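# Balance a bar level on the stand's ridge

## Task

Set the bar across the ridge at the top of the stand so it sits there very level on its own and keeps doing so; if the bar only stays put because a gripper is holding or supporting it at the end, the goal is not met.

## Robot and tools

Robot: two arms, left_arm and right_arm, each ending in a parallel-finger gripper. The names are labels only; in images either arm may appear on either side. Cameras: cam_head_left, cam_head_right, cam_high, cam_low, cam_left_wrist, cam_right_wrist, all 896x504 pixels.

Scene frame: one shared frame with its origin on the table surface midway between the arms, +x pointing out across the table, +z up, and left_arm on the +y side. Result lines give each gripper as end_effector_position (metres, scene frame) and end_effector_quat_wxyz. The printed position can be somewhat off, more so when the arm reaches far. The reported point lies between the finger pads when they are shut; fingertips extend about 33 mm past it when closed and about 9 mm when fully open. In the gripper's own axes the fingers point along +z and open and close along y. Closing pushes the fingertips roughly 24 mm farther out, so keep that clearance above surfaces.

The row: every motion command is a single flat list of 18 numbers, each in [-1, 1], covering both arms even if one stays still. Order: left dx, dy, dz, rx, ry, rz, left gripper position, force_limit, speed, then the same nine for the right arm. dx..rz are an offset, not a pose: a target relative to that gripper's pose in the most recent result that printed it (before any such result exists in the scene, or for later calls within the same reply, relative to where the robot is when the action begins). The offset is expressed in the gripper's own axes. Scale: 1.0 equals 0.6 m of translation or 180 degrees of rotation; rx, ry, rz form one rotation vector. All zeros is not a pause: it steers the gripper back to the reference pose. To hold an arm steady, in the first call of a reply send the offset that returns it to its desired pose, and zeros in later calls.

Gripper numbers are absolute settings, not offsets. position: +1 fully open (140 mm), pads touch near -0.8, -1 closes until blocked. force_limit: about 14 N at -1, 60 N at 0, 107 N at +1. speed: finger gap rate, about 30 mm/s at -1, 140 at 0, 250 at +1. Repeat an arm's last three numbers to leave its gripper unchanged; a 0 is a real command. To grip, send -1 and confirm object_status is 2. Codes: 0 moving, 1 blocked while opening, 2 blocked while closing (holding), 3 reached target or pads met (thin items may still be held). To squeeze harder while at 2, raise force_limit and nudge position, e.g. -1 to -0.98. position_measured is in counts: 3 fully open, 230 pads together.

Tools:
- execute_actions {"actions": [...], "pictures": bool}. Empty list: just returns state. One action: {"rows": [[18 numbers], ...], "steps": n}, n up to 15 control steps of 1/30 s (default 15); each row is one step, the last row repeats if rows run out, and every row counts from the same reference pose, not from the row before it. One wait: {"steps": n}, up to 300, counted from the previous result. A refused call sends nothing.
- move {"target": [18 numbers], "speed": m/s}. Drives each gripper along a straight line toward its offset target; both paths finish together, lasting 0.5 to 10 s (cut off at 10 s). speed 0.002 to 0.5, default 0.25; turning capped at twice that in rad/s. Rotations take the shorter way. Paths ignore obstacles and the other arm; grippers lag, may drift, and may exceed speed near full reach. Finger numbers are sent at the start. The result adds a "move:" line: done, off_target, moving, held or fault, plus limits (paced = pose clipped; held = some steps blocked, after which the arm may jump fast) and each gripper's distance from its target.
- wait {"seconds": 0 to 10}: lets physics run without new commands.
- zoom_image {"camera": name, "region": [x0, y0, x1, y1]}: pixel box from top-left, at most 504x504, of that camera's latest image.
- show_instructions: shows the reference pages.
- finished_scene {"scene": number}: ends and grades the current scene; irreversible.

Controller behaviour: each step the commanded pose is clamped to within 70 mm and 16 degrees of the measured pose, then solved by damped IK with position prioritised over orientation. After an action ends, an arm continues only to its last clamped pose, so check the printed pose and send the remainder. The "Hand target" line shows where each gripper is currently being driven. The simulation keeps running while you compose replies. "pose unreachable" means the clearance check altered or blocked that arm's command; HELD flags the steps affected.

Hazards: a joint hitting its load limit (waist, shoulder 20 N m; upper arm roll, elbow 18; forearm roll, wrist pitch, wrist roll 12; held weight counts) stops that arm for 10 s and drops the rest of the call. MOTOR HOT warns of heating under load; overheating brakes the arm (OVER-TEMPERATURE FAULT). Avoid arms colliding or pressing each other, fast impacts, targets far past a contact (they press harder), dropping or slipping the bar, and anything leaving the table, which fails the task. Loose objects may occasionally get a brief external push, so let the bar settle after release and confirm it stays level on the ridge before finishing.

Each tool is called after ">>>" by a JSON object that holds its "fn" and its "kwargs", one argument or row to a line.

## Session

>>> {"fn": "execute_actions", "kwargs": {
  "actions": []
}}

Scene clock: 0.00 s of 4100.00 s.
left_arm: end_effector_position=(+0.0883, +0.6606, +0.2179) position_measured=3 object_status=3 end_effector_quat_wxyz=(+0.349, +0.790, -0.250, -0.437) | right_arm: end_effector_position=(+0.5517, -0.1944, +0.3905) position_measured=3 object_status=3 end_effector_quat_wxyz=(-0.061, +0.111, +0.880, -0.458)
Joint positions: left_arm=[ 0.864  0.22  -0.068 -2.121  0.398  1.205 -0.301] | right_arm=[ 0.688  0.512 -0.025 -1.15  -0.715  0.992  2.195]
Joint velocities: left_arm=[-0.     0.001 -0.     0.    -0.    -0.001  0.001] | right_arm=[-0.002 -0.    -0.     0.001  0.     0.002 -0.002]
Hand target (left_arm): +0.088, +0.661, +0.218; +0.349, +0.790, -0.250, -0.437
Hand target (right_arm): +0.552, -0.194, +0.390; -0.061, +0.111, +0.880, -0.458

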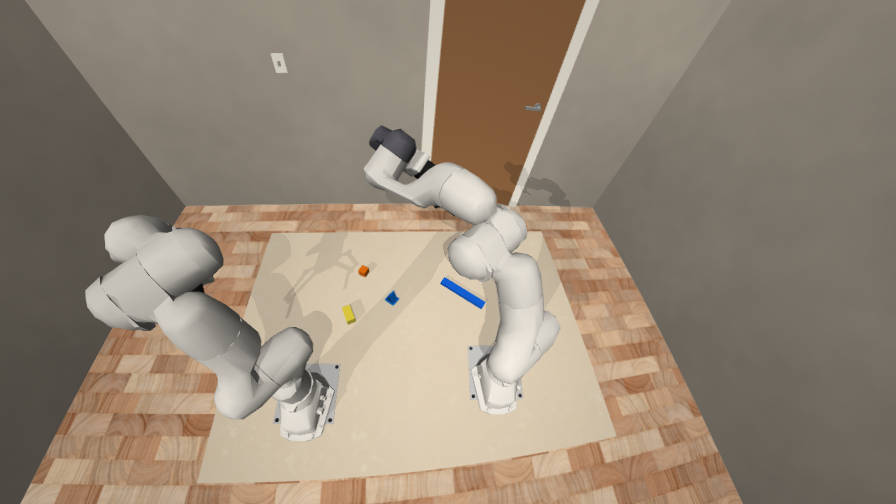

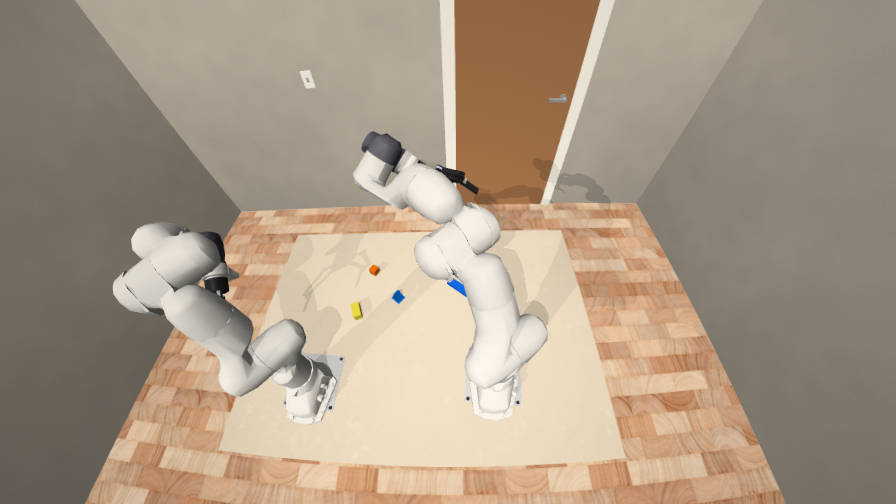

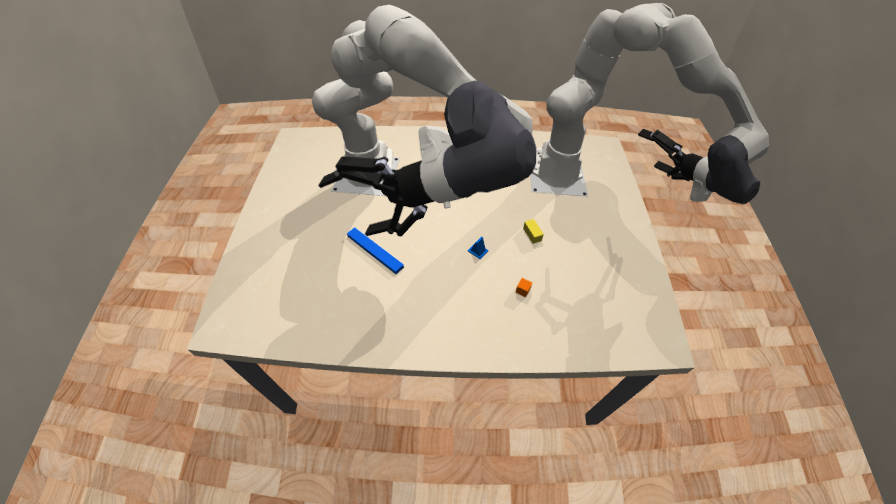

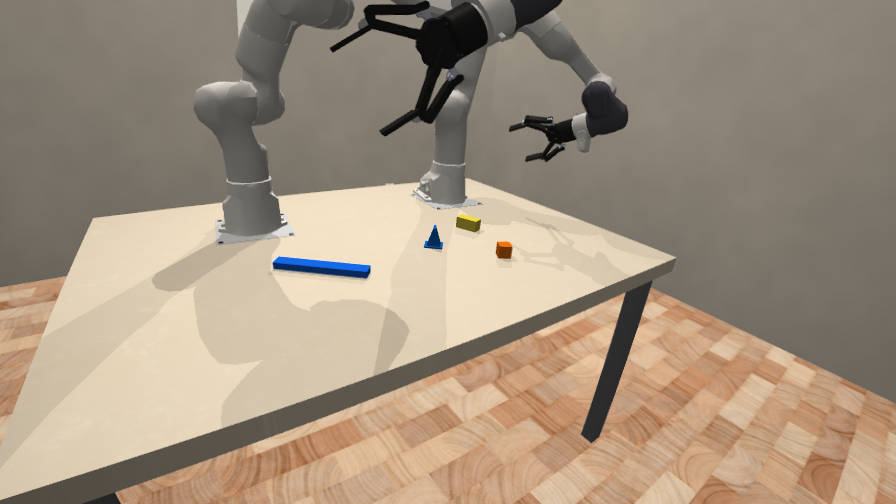

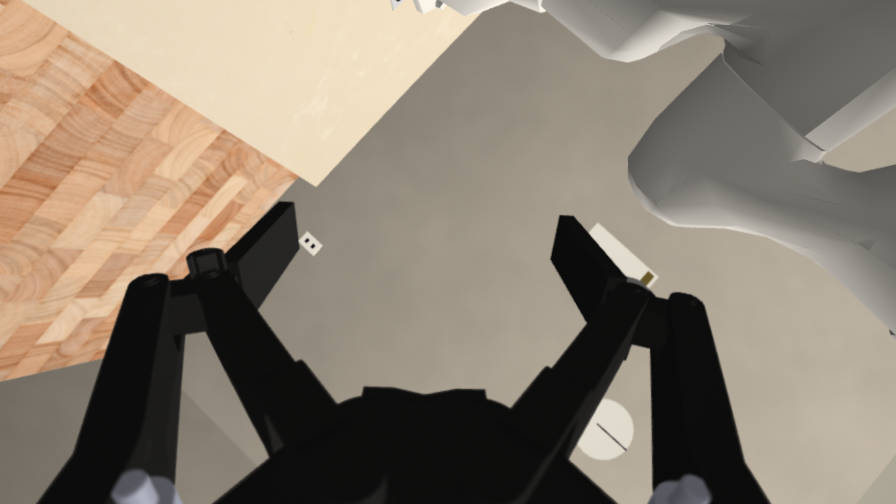

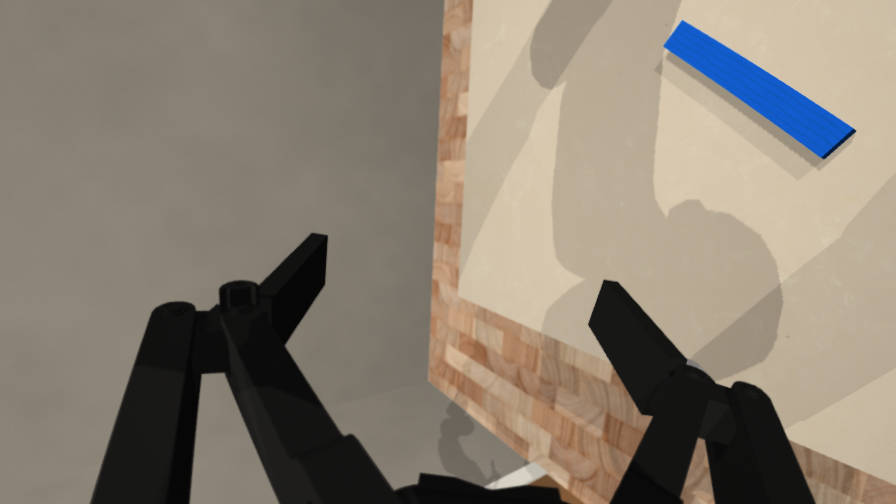

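>>> {"fn": "move", "kwargs": {
  "target": [0.81,0.54,-0.23,0.396,-0.228,0.609,0.1,-0.3,0, 0.293,0.12,0.24,-0.264,-0.189,-0.359,0.1,-0.3,0],
  "speed": 0.2
}}

Scene clock: 20.43 s of 4100.00 s.
left_arm: end_effector_position=(+0.4115, +0.1584, +0.2634) position_measured=117 object_status=3 end_effector_quat_wxyz=(-0.004, -0.151, +0.988, +0.008) | right_arm: end_effector_position=(+0.3636, -0.2237, +0.2581) position_measured=117 object_status=3 end_effector_quat_wxyz=(+0.004, -0.460, +0.888, +0.005)
Joint positions: left_arm=[-0.059 -0.237 -0.401 -2.194 -0.091  1.958  0.817] | right_arm=[ 0.911 -0.791 -0.53  -2.582 -0.372  1.853  1.142]
Joint velocities: left_arm=[-0.006  0.     0.005 -0.    -0.     0.006  0.028] | right_arm=[ 0.    -0.001 -0.001  0.    -0.002 -0.    -0.017]
Hand target (left_arm): +0.412, +0.157, +0.263; -0.004, -0.146, +0.989, +0.005
Hand target (right_arm): +0.363, -0.224, +0.258; +0.003, -0.465, +0.885, +0.005
Off the commanded pose (left_arm): 0.008 m, 1 deg.
Off the commanded pose (right_arm): 0.009 m, 1 deg.
After step 90, 10.73 s passed at rest.
move: off_target (left_arm, right_arm)

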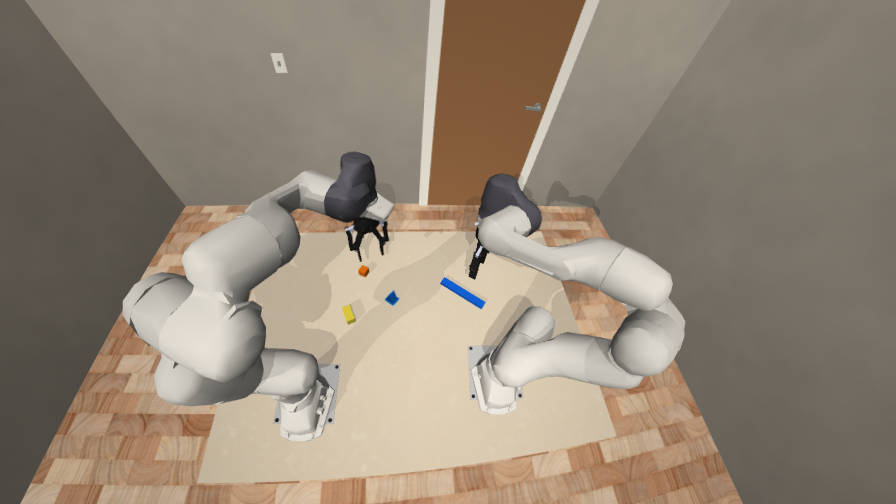

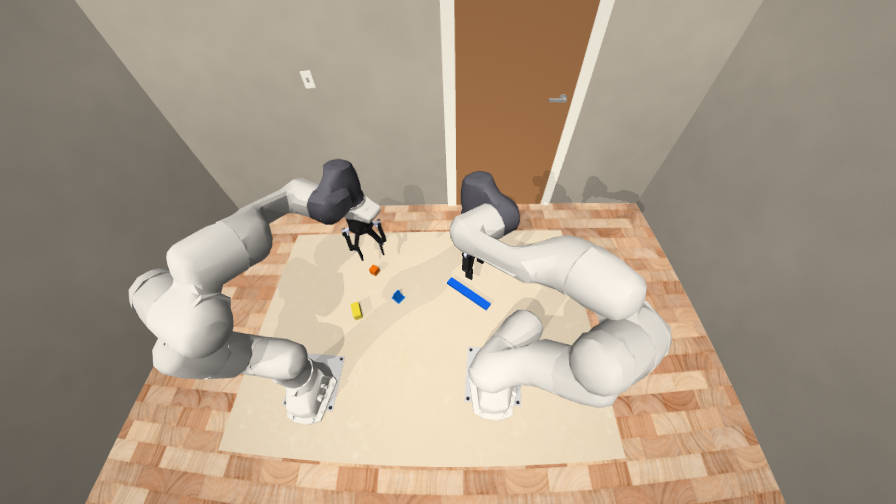

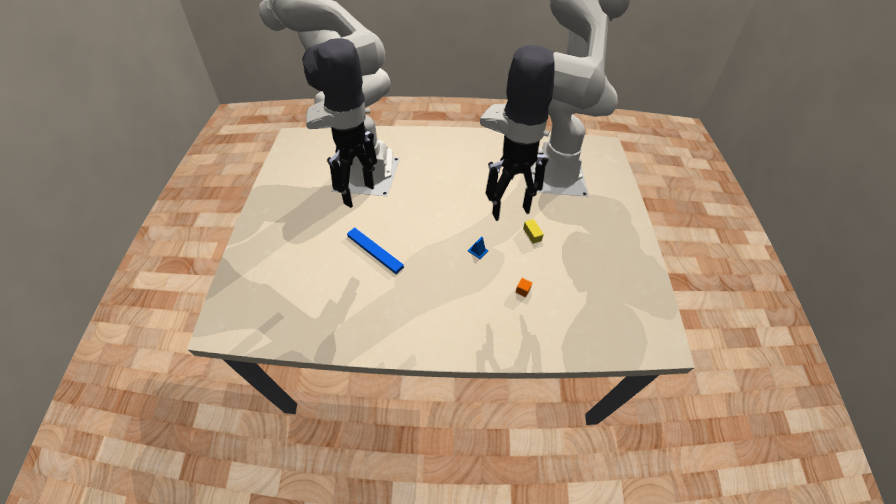

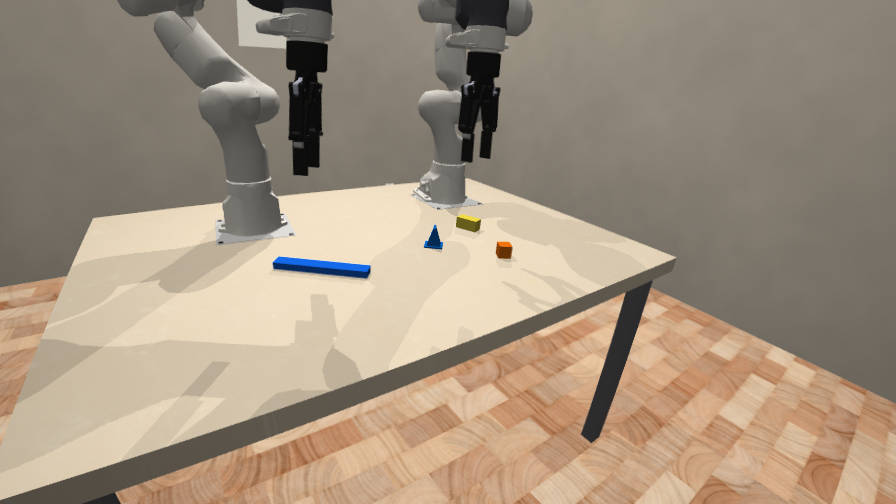

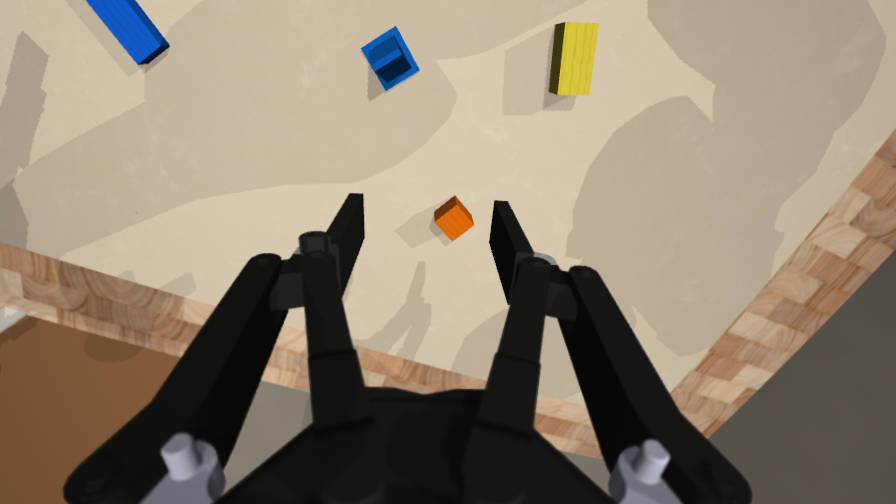

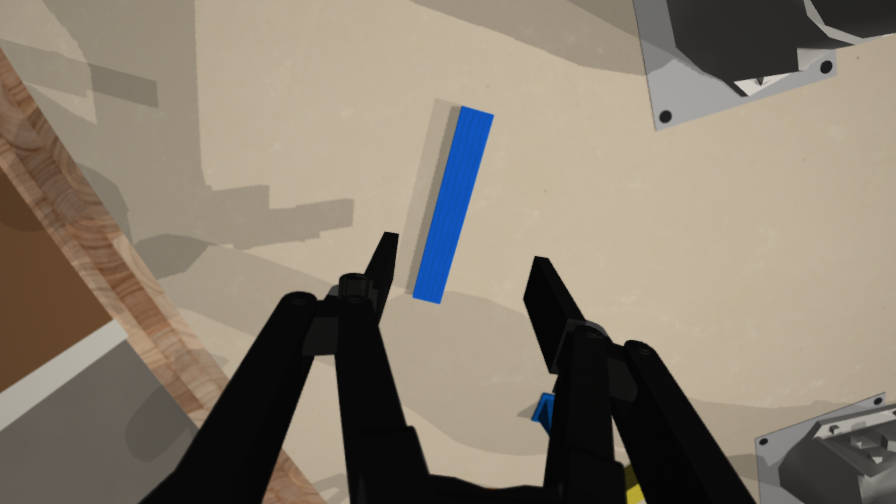

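>>> {"fn": "zoom_image", "kwargs": {
  "camera": "cam_left_wrist",
  "region": [330,0,450,120]
}}

Region (330, 0, 450, 120) of cam_left_wrist's 896x504 image, scaled by 4.200, with more detail than that image has.

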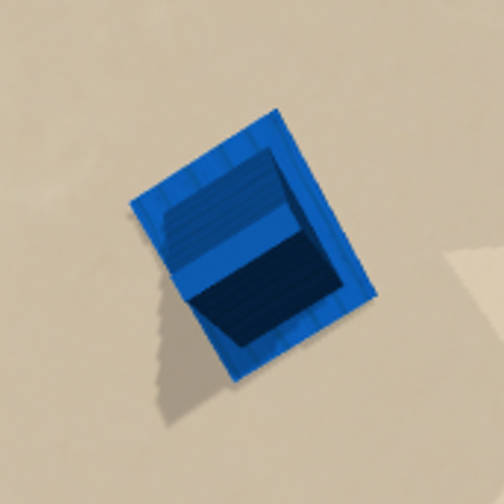

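>>> {"fn": "move", "kwargs": {
  "target": [0,0,0,0,0,0,0.1,-0.3,0, -0.045,-0.025,0.26,0,0,0.033,0.1,-0.3,0],
  "speed": 0.15
}}

Scene clock: 30.60 s of 4100.00 s.
left_arm: end_effector_position=(+0.4118, +0.1582, +0.2634) position_measured=117 object_status=3 end_effector_quat_wxyz=(-0.004, -0.149, +0.989, +0.007) | right_arm: end_effector_position=(+0.3929, -0.2168, +0.1010) position_measured=117 object_status=3 end_effector_quat_wxyz=(+0.003, -0.413, +0.911, -0.002)
Joint positions: left_arm=[-0.059 -0.237 -0.4   -2.194 -0.091  1.959  0.821] | right_arm=[ 0.956 -0.427 -0.719 -2.758 -0.415  2.391  1.214]
Joint velocities: left_arm=[ 0.001  0.     0.    -0.    -0.001 -0.    -0.   ] | right_arm=[ 0.     0.003 -0.002 -0.001  0.003  0.012  0.002]
Hand target (left_arm): +0.412, +0.158, +0.263; -0.004, -0.151, +0.988, +0.008
Hand target (right_arm): +0.394, -0.216, +0.101; +0.005, -0.410, +0.912, -0.001
Off the commanded pose (left_arm): 0.000 m, 0 deg.
Off the commanded pose (right_arm): 0.009 m, 1 deg.
After step 90, 5.33 s passed at rest.
move: off_target (right_arm)

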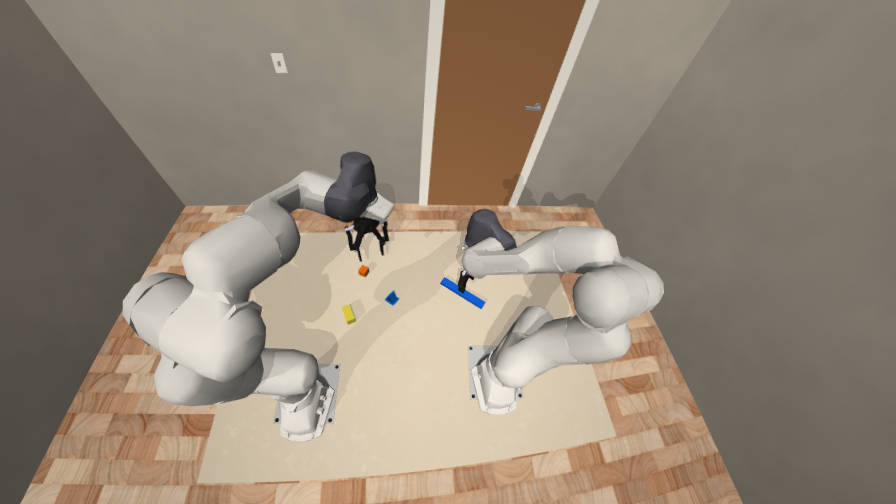

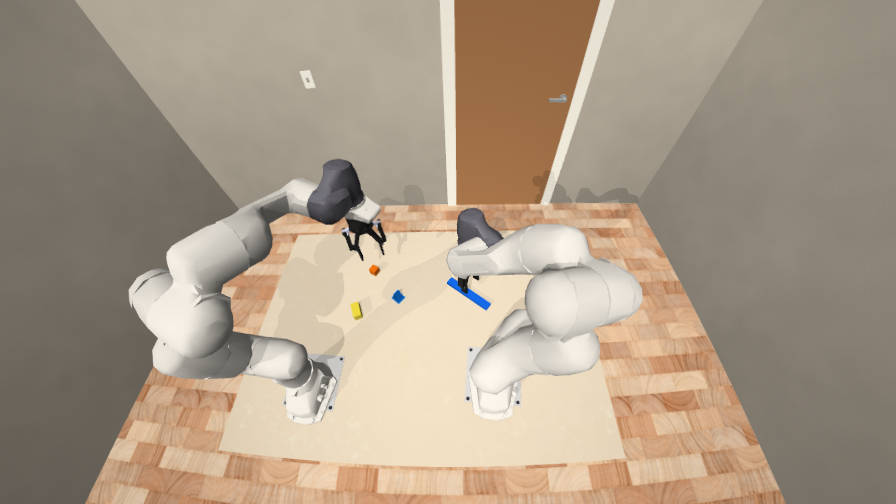

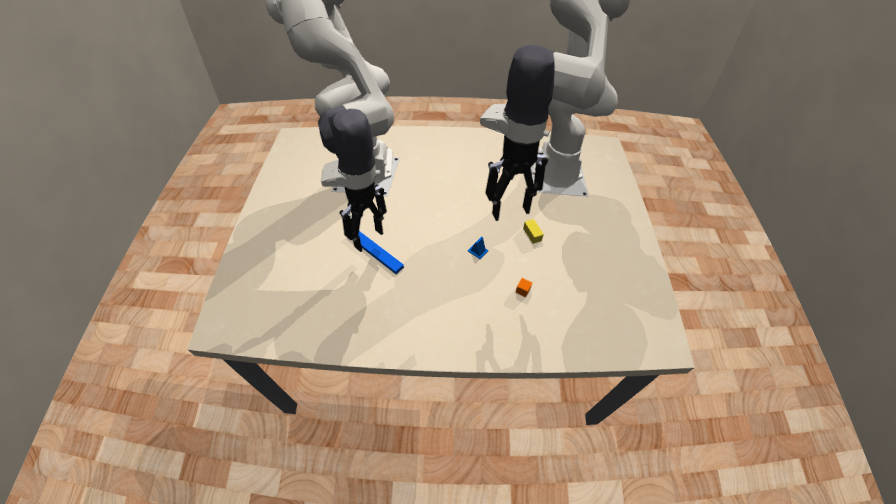

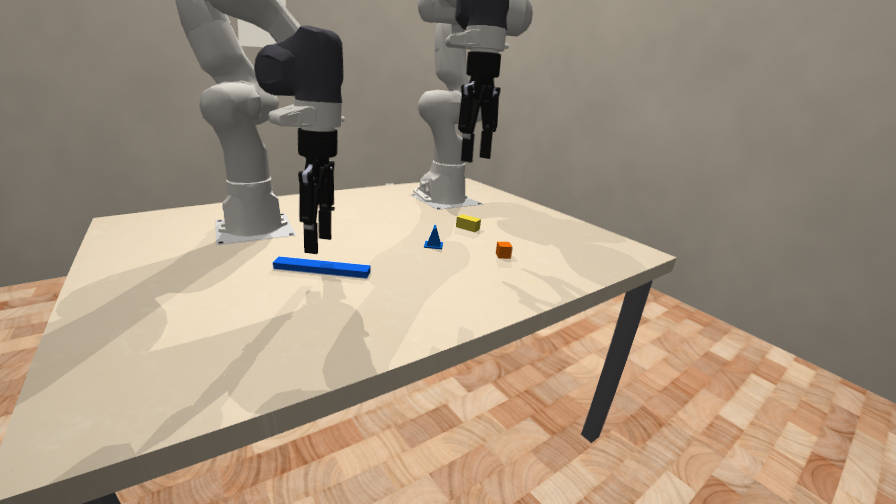

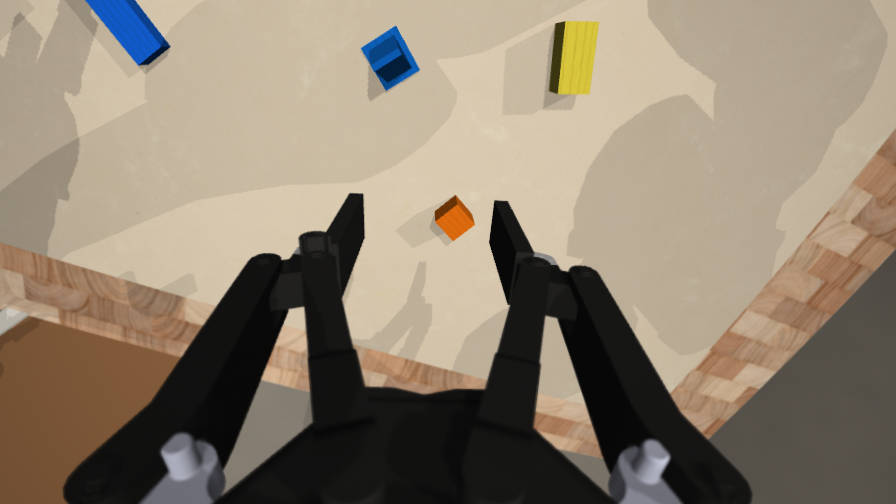

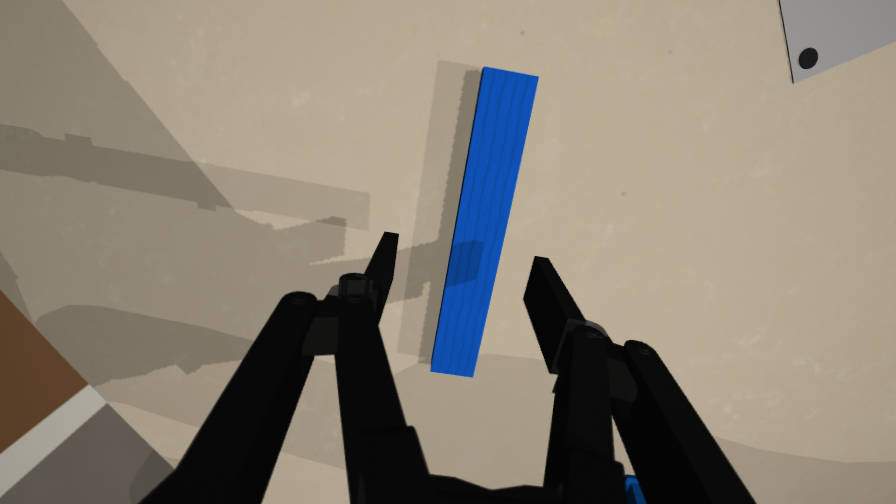

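>>> {"fn": "move", "kwargs": {
  "target": [0,0,0,0,0,0,0.1,-0.3,0, 0.04,0.008,0.105,0,0,0,0.1,-0.3,0],
  "speed": 0.06
}}

Scene clock: 34.70 s of 4100.00 s.
left_arm: end_effector_position=(+0.4118, +0.1582, +0.2634) position_measured=117 object_status=3 end_effector_quat_wxyz=(-0.004, -0.149, +0.989, +0.007) | right_arm: end_effector_position=(+0.3745, -0.2353, +0.0387) position_measured=117 object_status=3 end_effector_quat_wxyz=(+0.003, -0.409, +0.913, -0.005)
Joint positions: left_arm=[-0.059 -0.237 -0.4   -2.194 -0.091  1.959  0.821] | right_arm=[ 0.963 -0.287 -0.812 -2.859 -0.446  2.625  1.196]
Joint velocities: left_arm=[ 0.     0.     0.     0.     0.001  0.001 -0.001] | right_arm=[-0.     0.001 -0.001 -0.001 -0.     0.014 -0.008]
Hand target (left_arm): +0.412, +0.158, +0.263; -0.004, -0.149, +0.989, +0.007
Hand target (right_arm): +0.375, -0.235, +0.038; +0.004, -0.412, +0.911, -0.005
Off the commanded pose (left_arm): 0.000 m, 0 deg.
Off the commanded pose (right_arm): 0.004 m, 1 deg.
move: off_target (right_arm)

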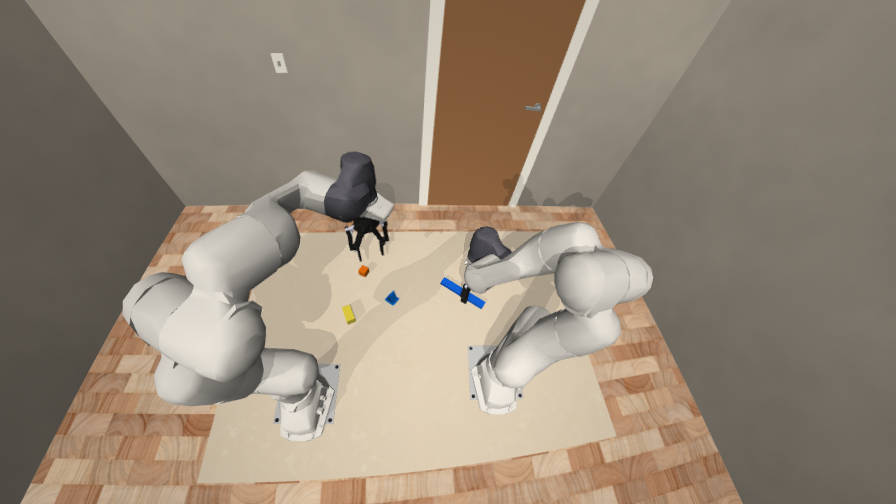

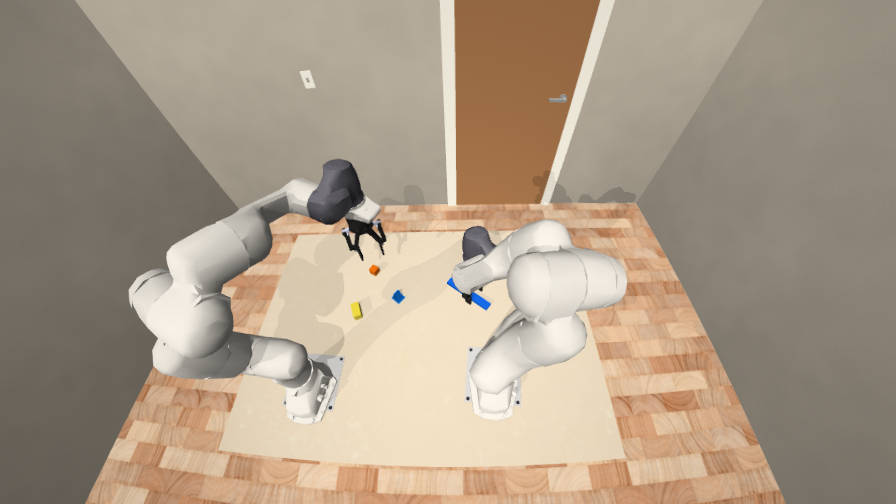

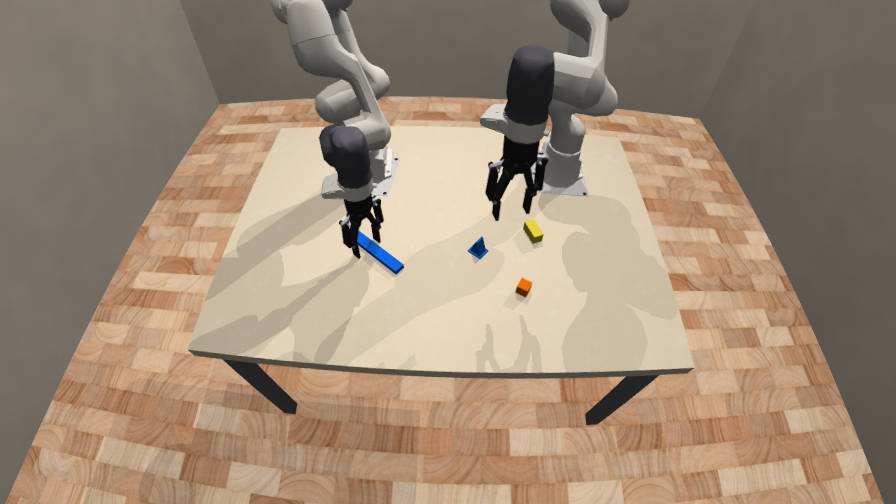

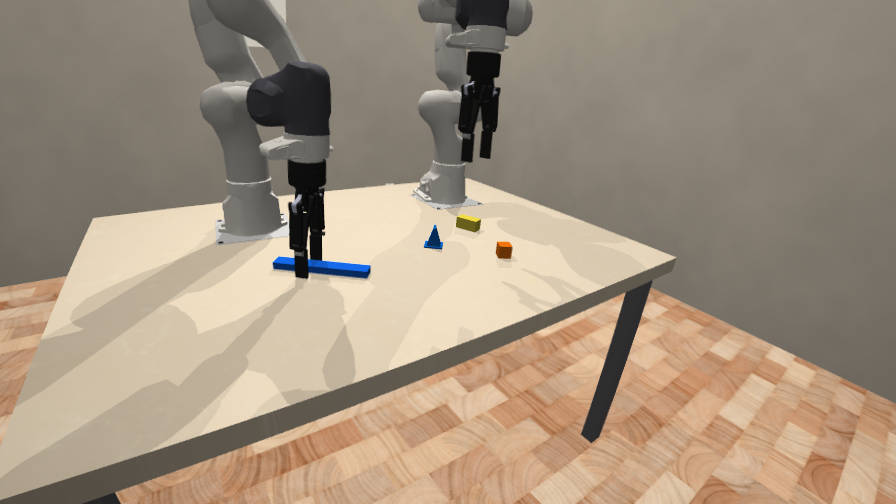

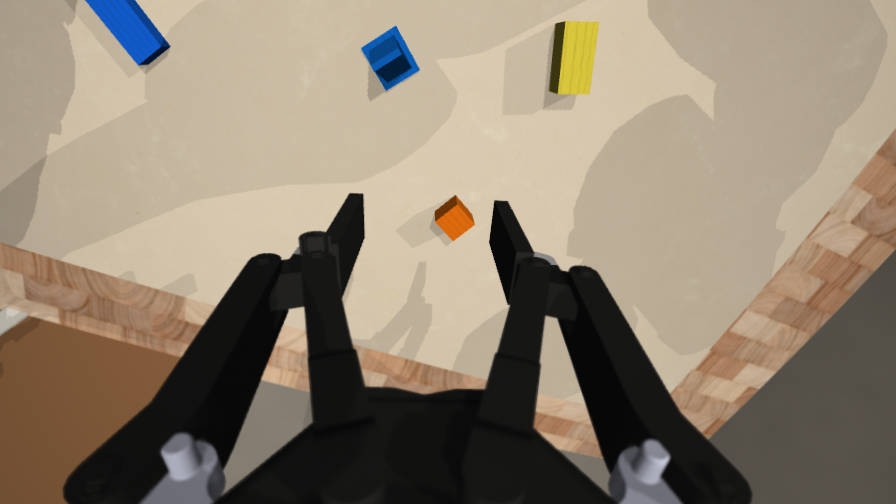

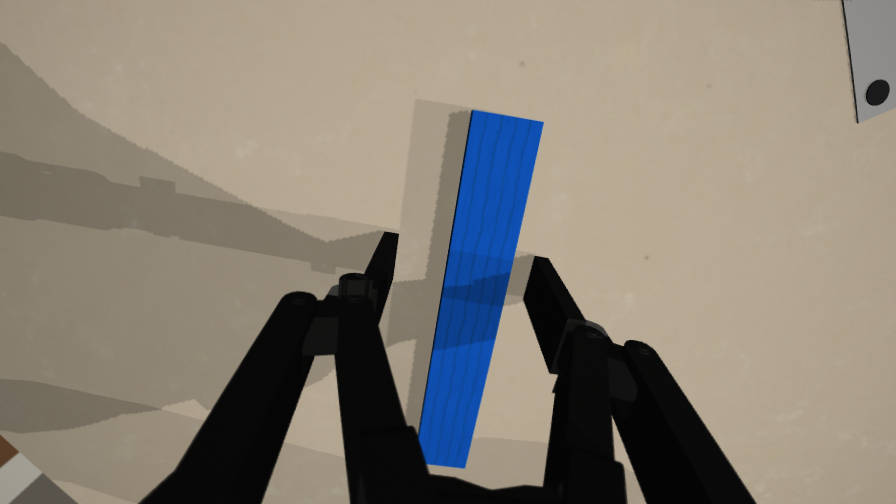

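>>> {"fn": "move", "kwargs": {
  "target": [0,0,0,0,0,0,0.1,-0.3,0, 0.03,0.008,0.004,0,0,0,0.1,-0.3,0],
  "speed": 0.05
}}

Scene clock: 46.27 s of 4100.00 s.
left_arm: end_effector_position=(+0.4118, +0.1582, +0.2634) position_measured=117 object_status=3 end_effector_quat_wxyz=(-0.004, -0.149, +0.989, +0.007) | right_arm: end_effector_position=(+0.3600, -0.2458, +0.0367) position_measured=117 object_status=3 end_effector_quat_wxyz=(+0.003, -0.410, +0.912, -0.005)
Joint positions: left_arm=[-0.059 -0.237 -0.4   -2.194 -0.091  1.959  0.821] | right_arm=[ 0.897 -0.332 -0.794 -2.906 -0.502  2.624  1.202]
Joint velocities: left_arm=[-0.    -0.001 -0.     0.001  0.001  0.    -0.   ] | right_arm=[-0.015 -0.002  0.014 -0.003 -0.007 -0.     0.007]
Hand target (left_arm): +0.412, +0.158, +0.263; -0.004, -0.149, +0.989, +0.007
Hand target (right_arm): +0.359, -0.246, +0.037; +0.003, -0.408, +0.913, -0.005
Off the commanded pose (left_arm): 0.000 m, 0 deg.
Off the commanded pose (right_arm): 0.001 m, 0 deg.
After step 90, 7.80 s passed at rest.
move: done

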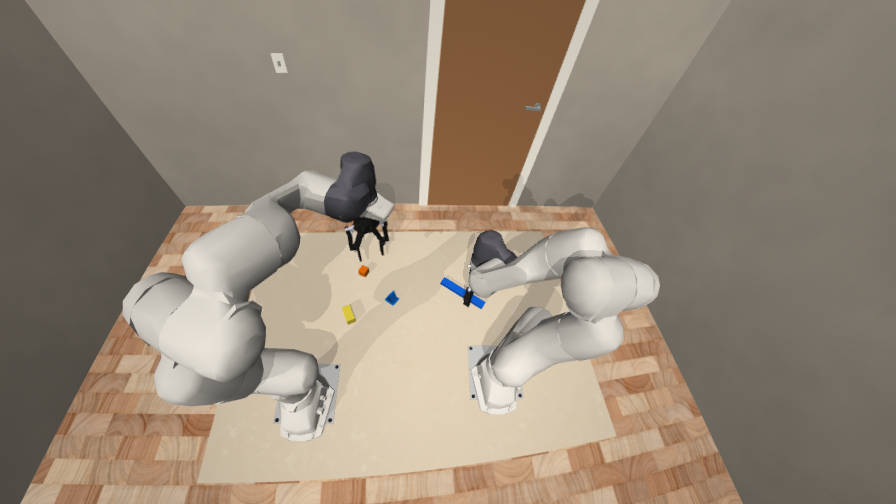

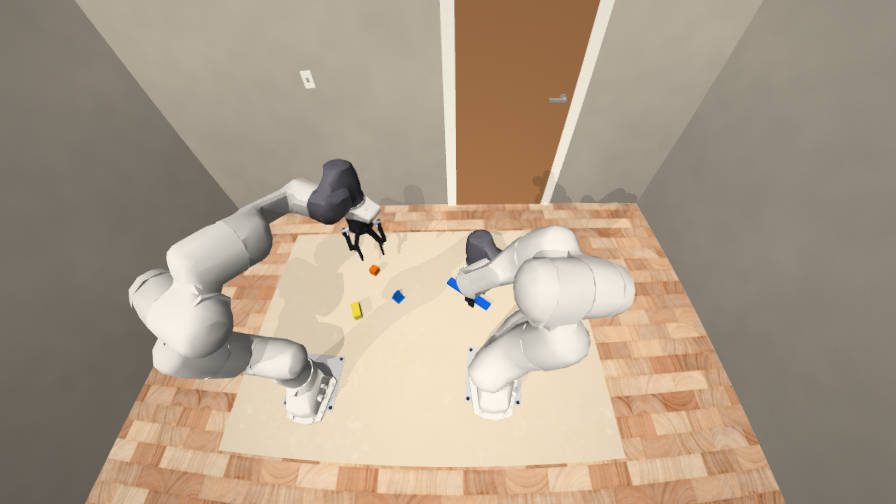

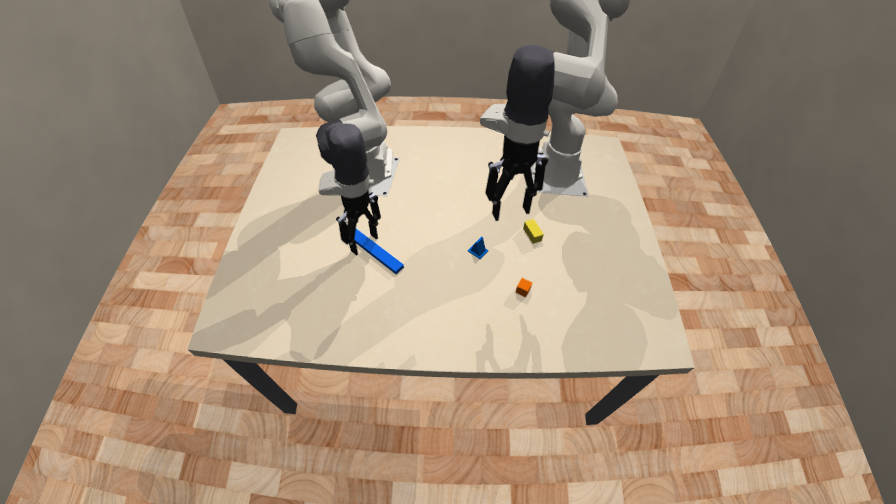

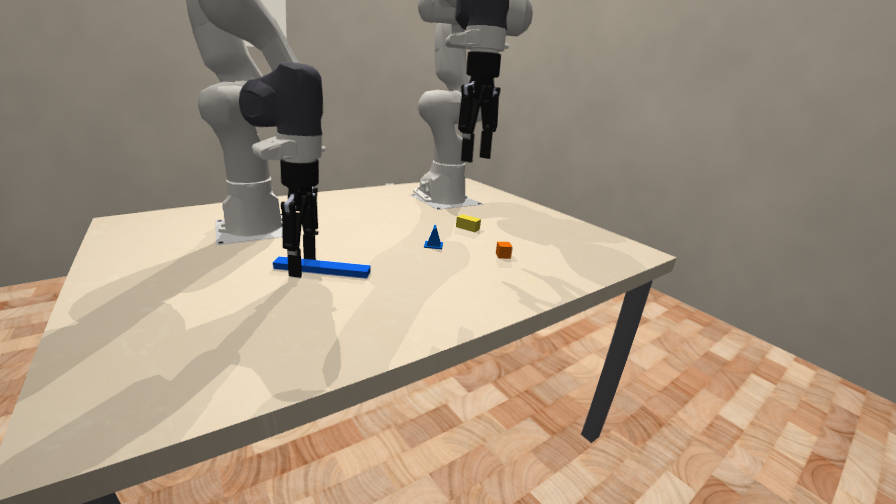

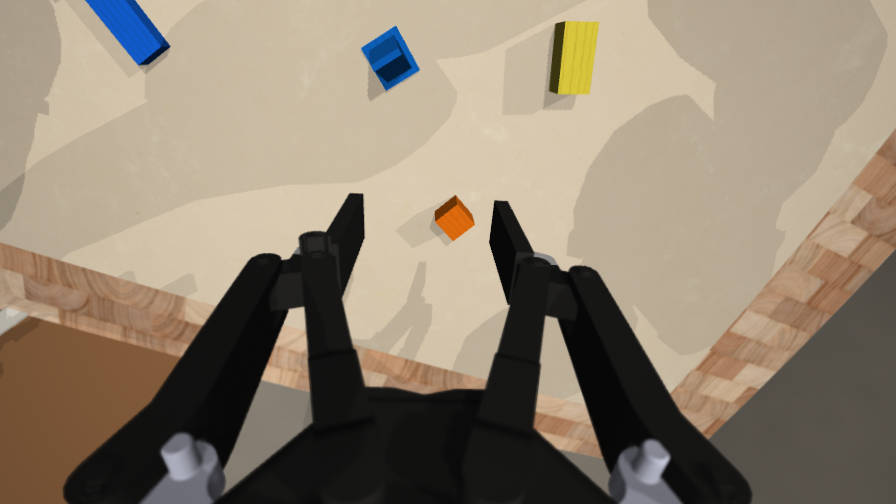

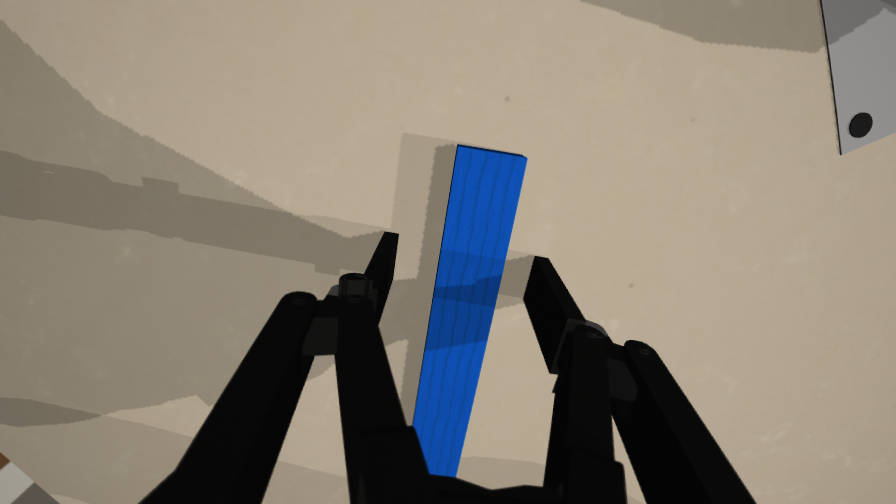

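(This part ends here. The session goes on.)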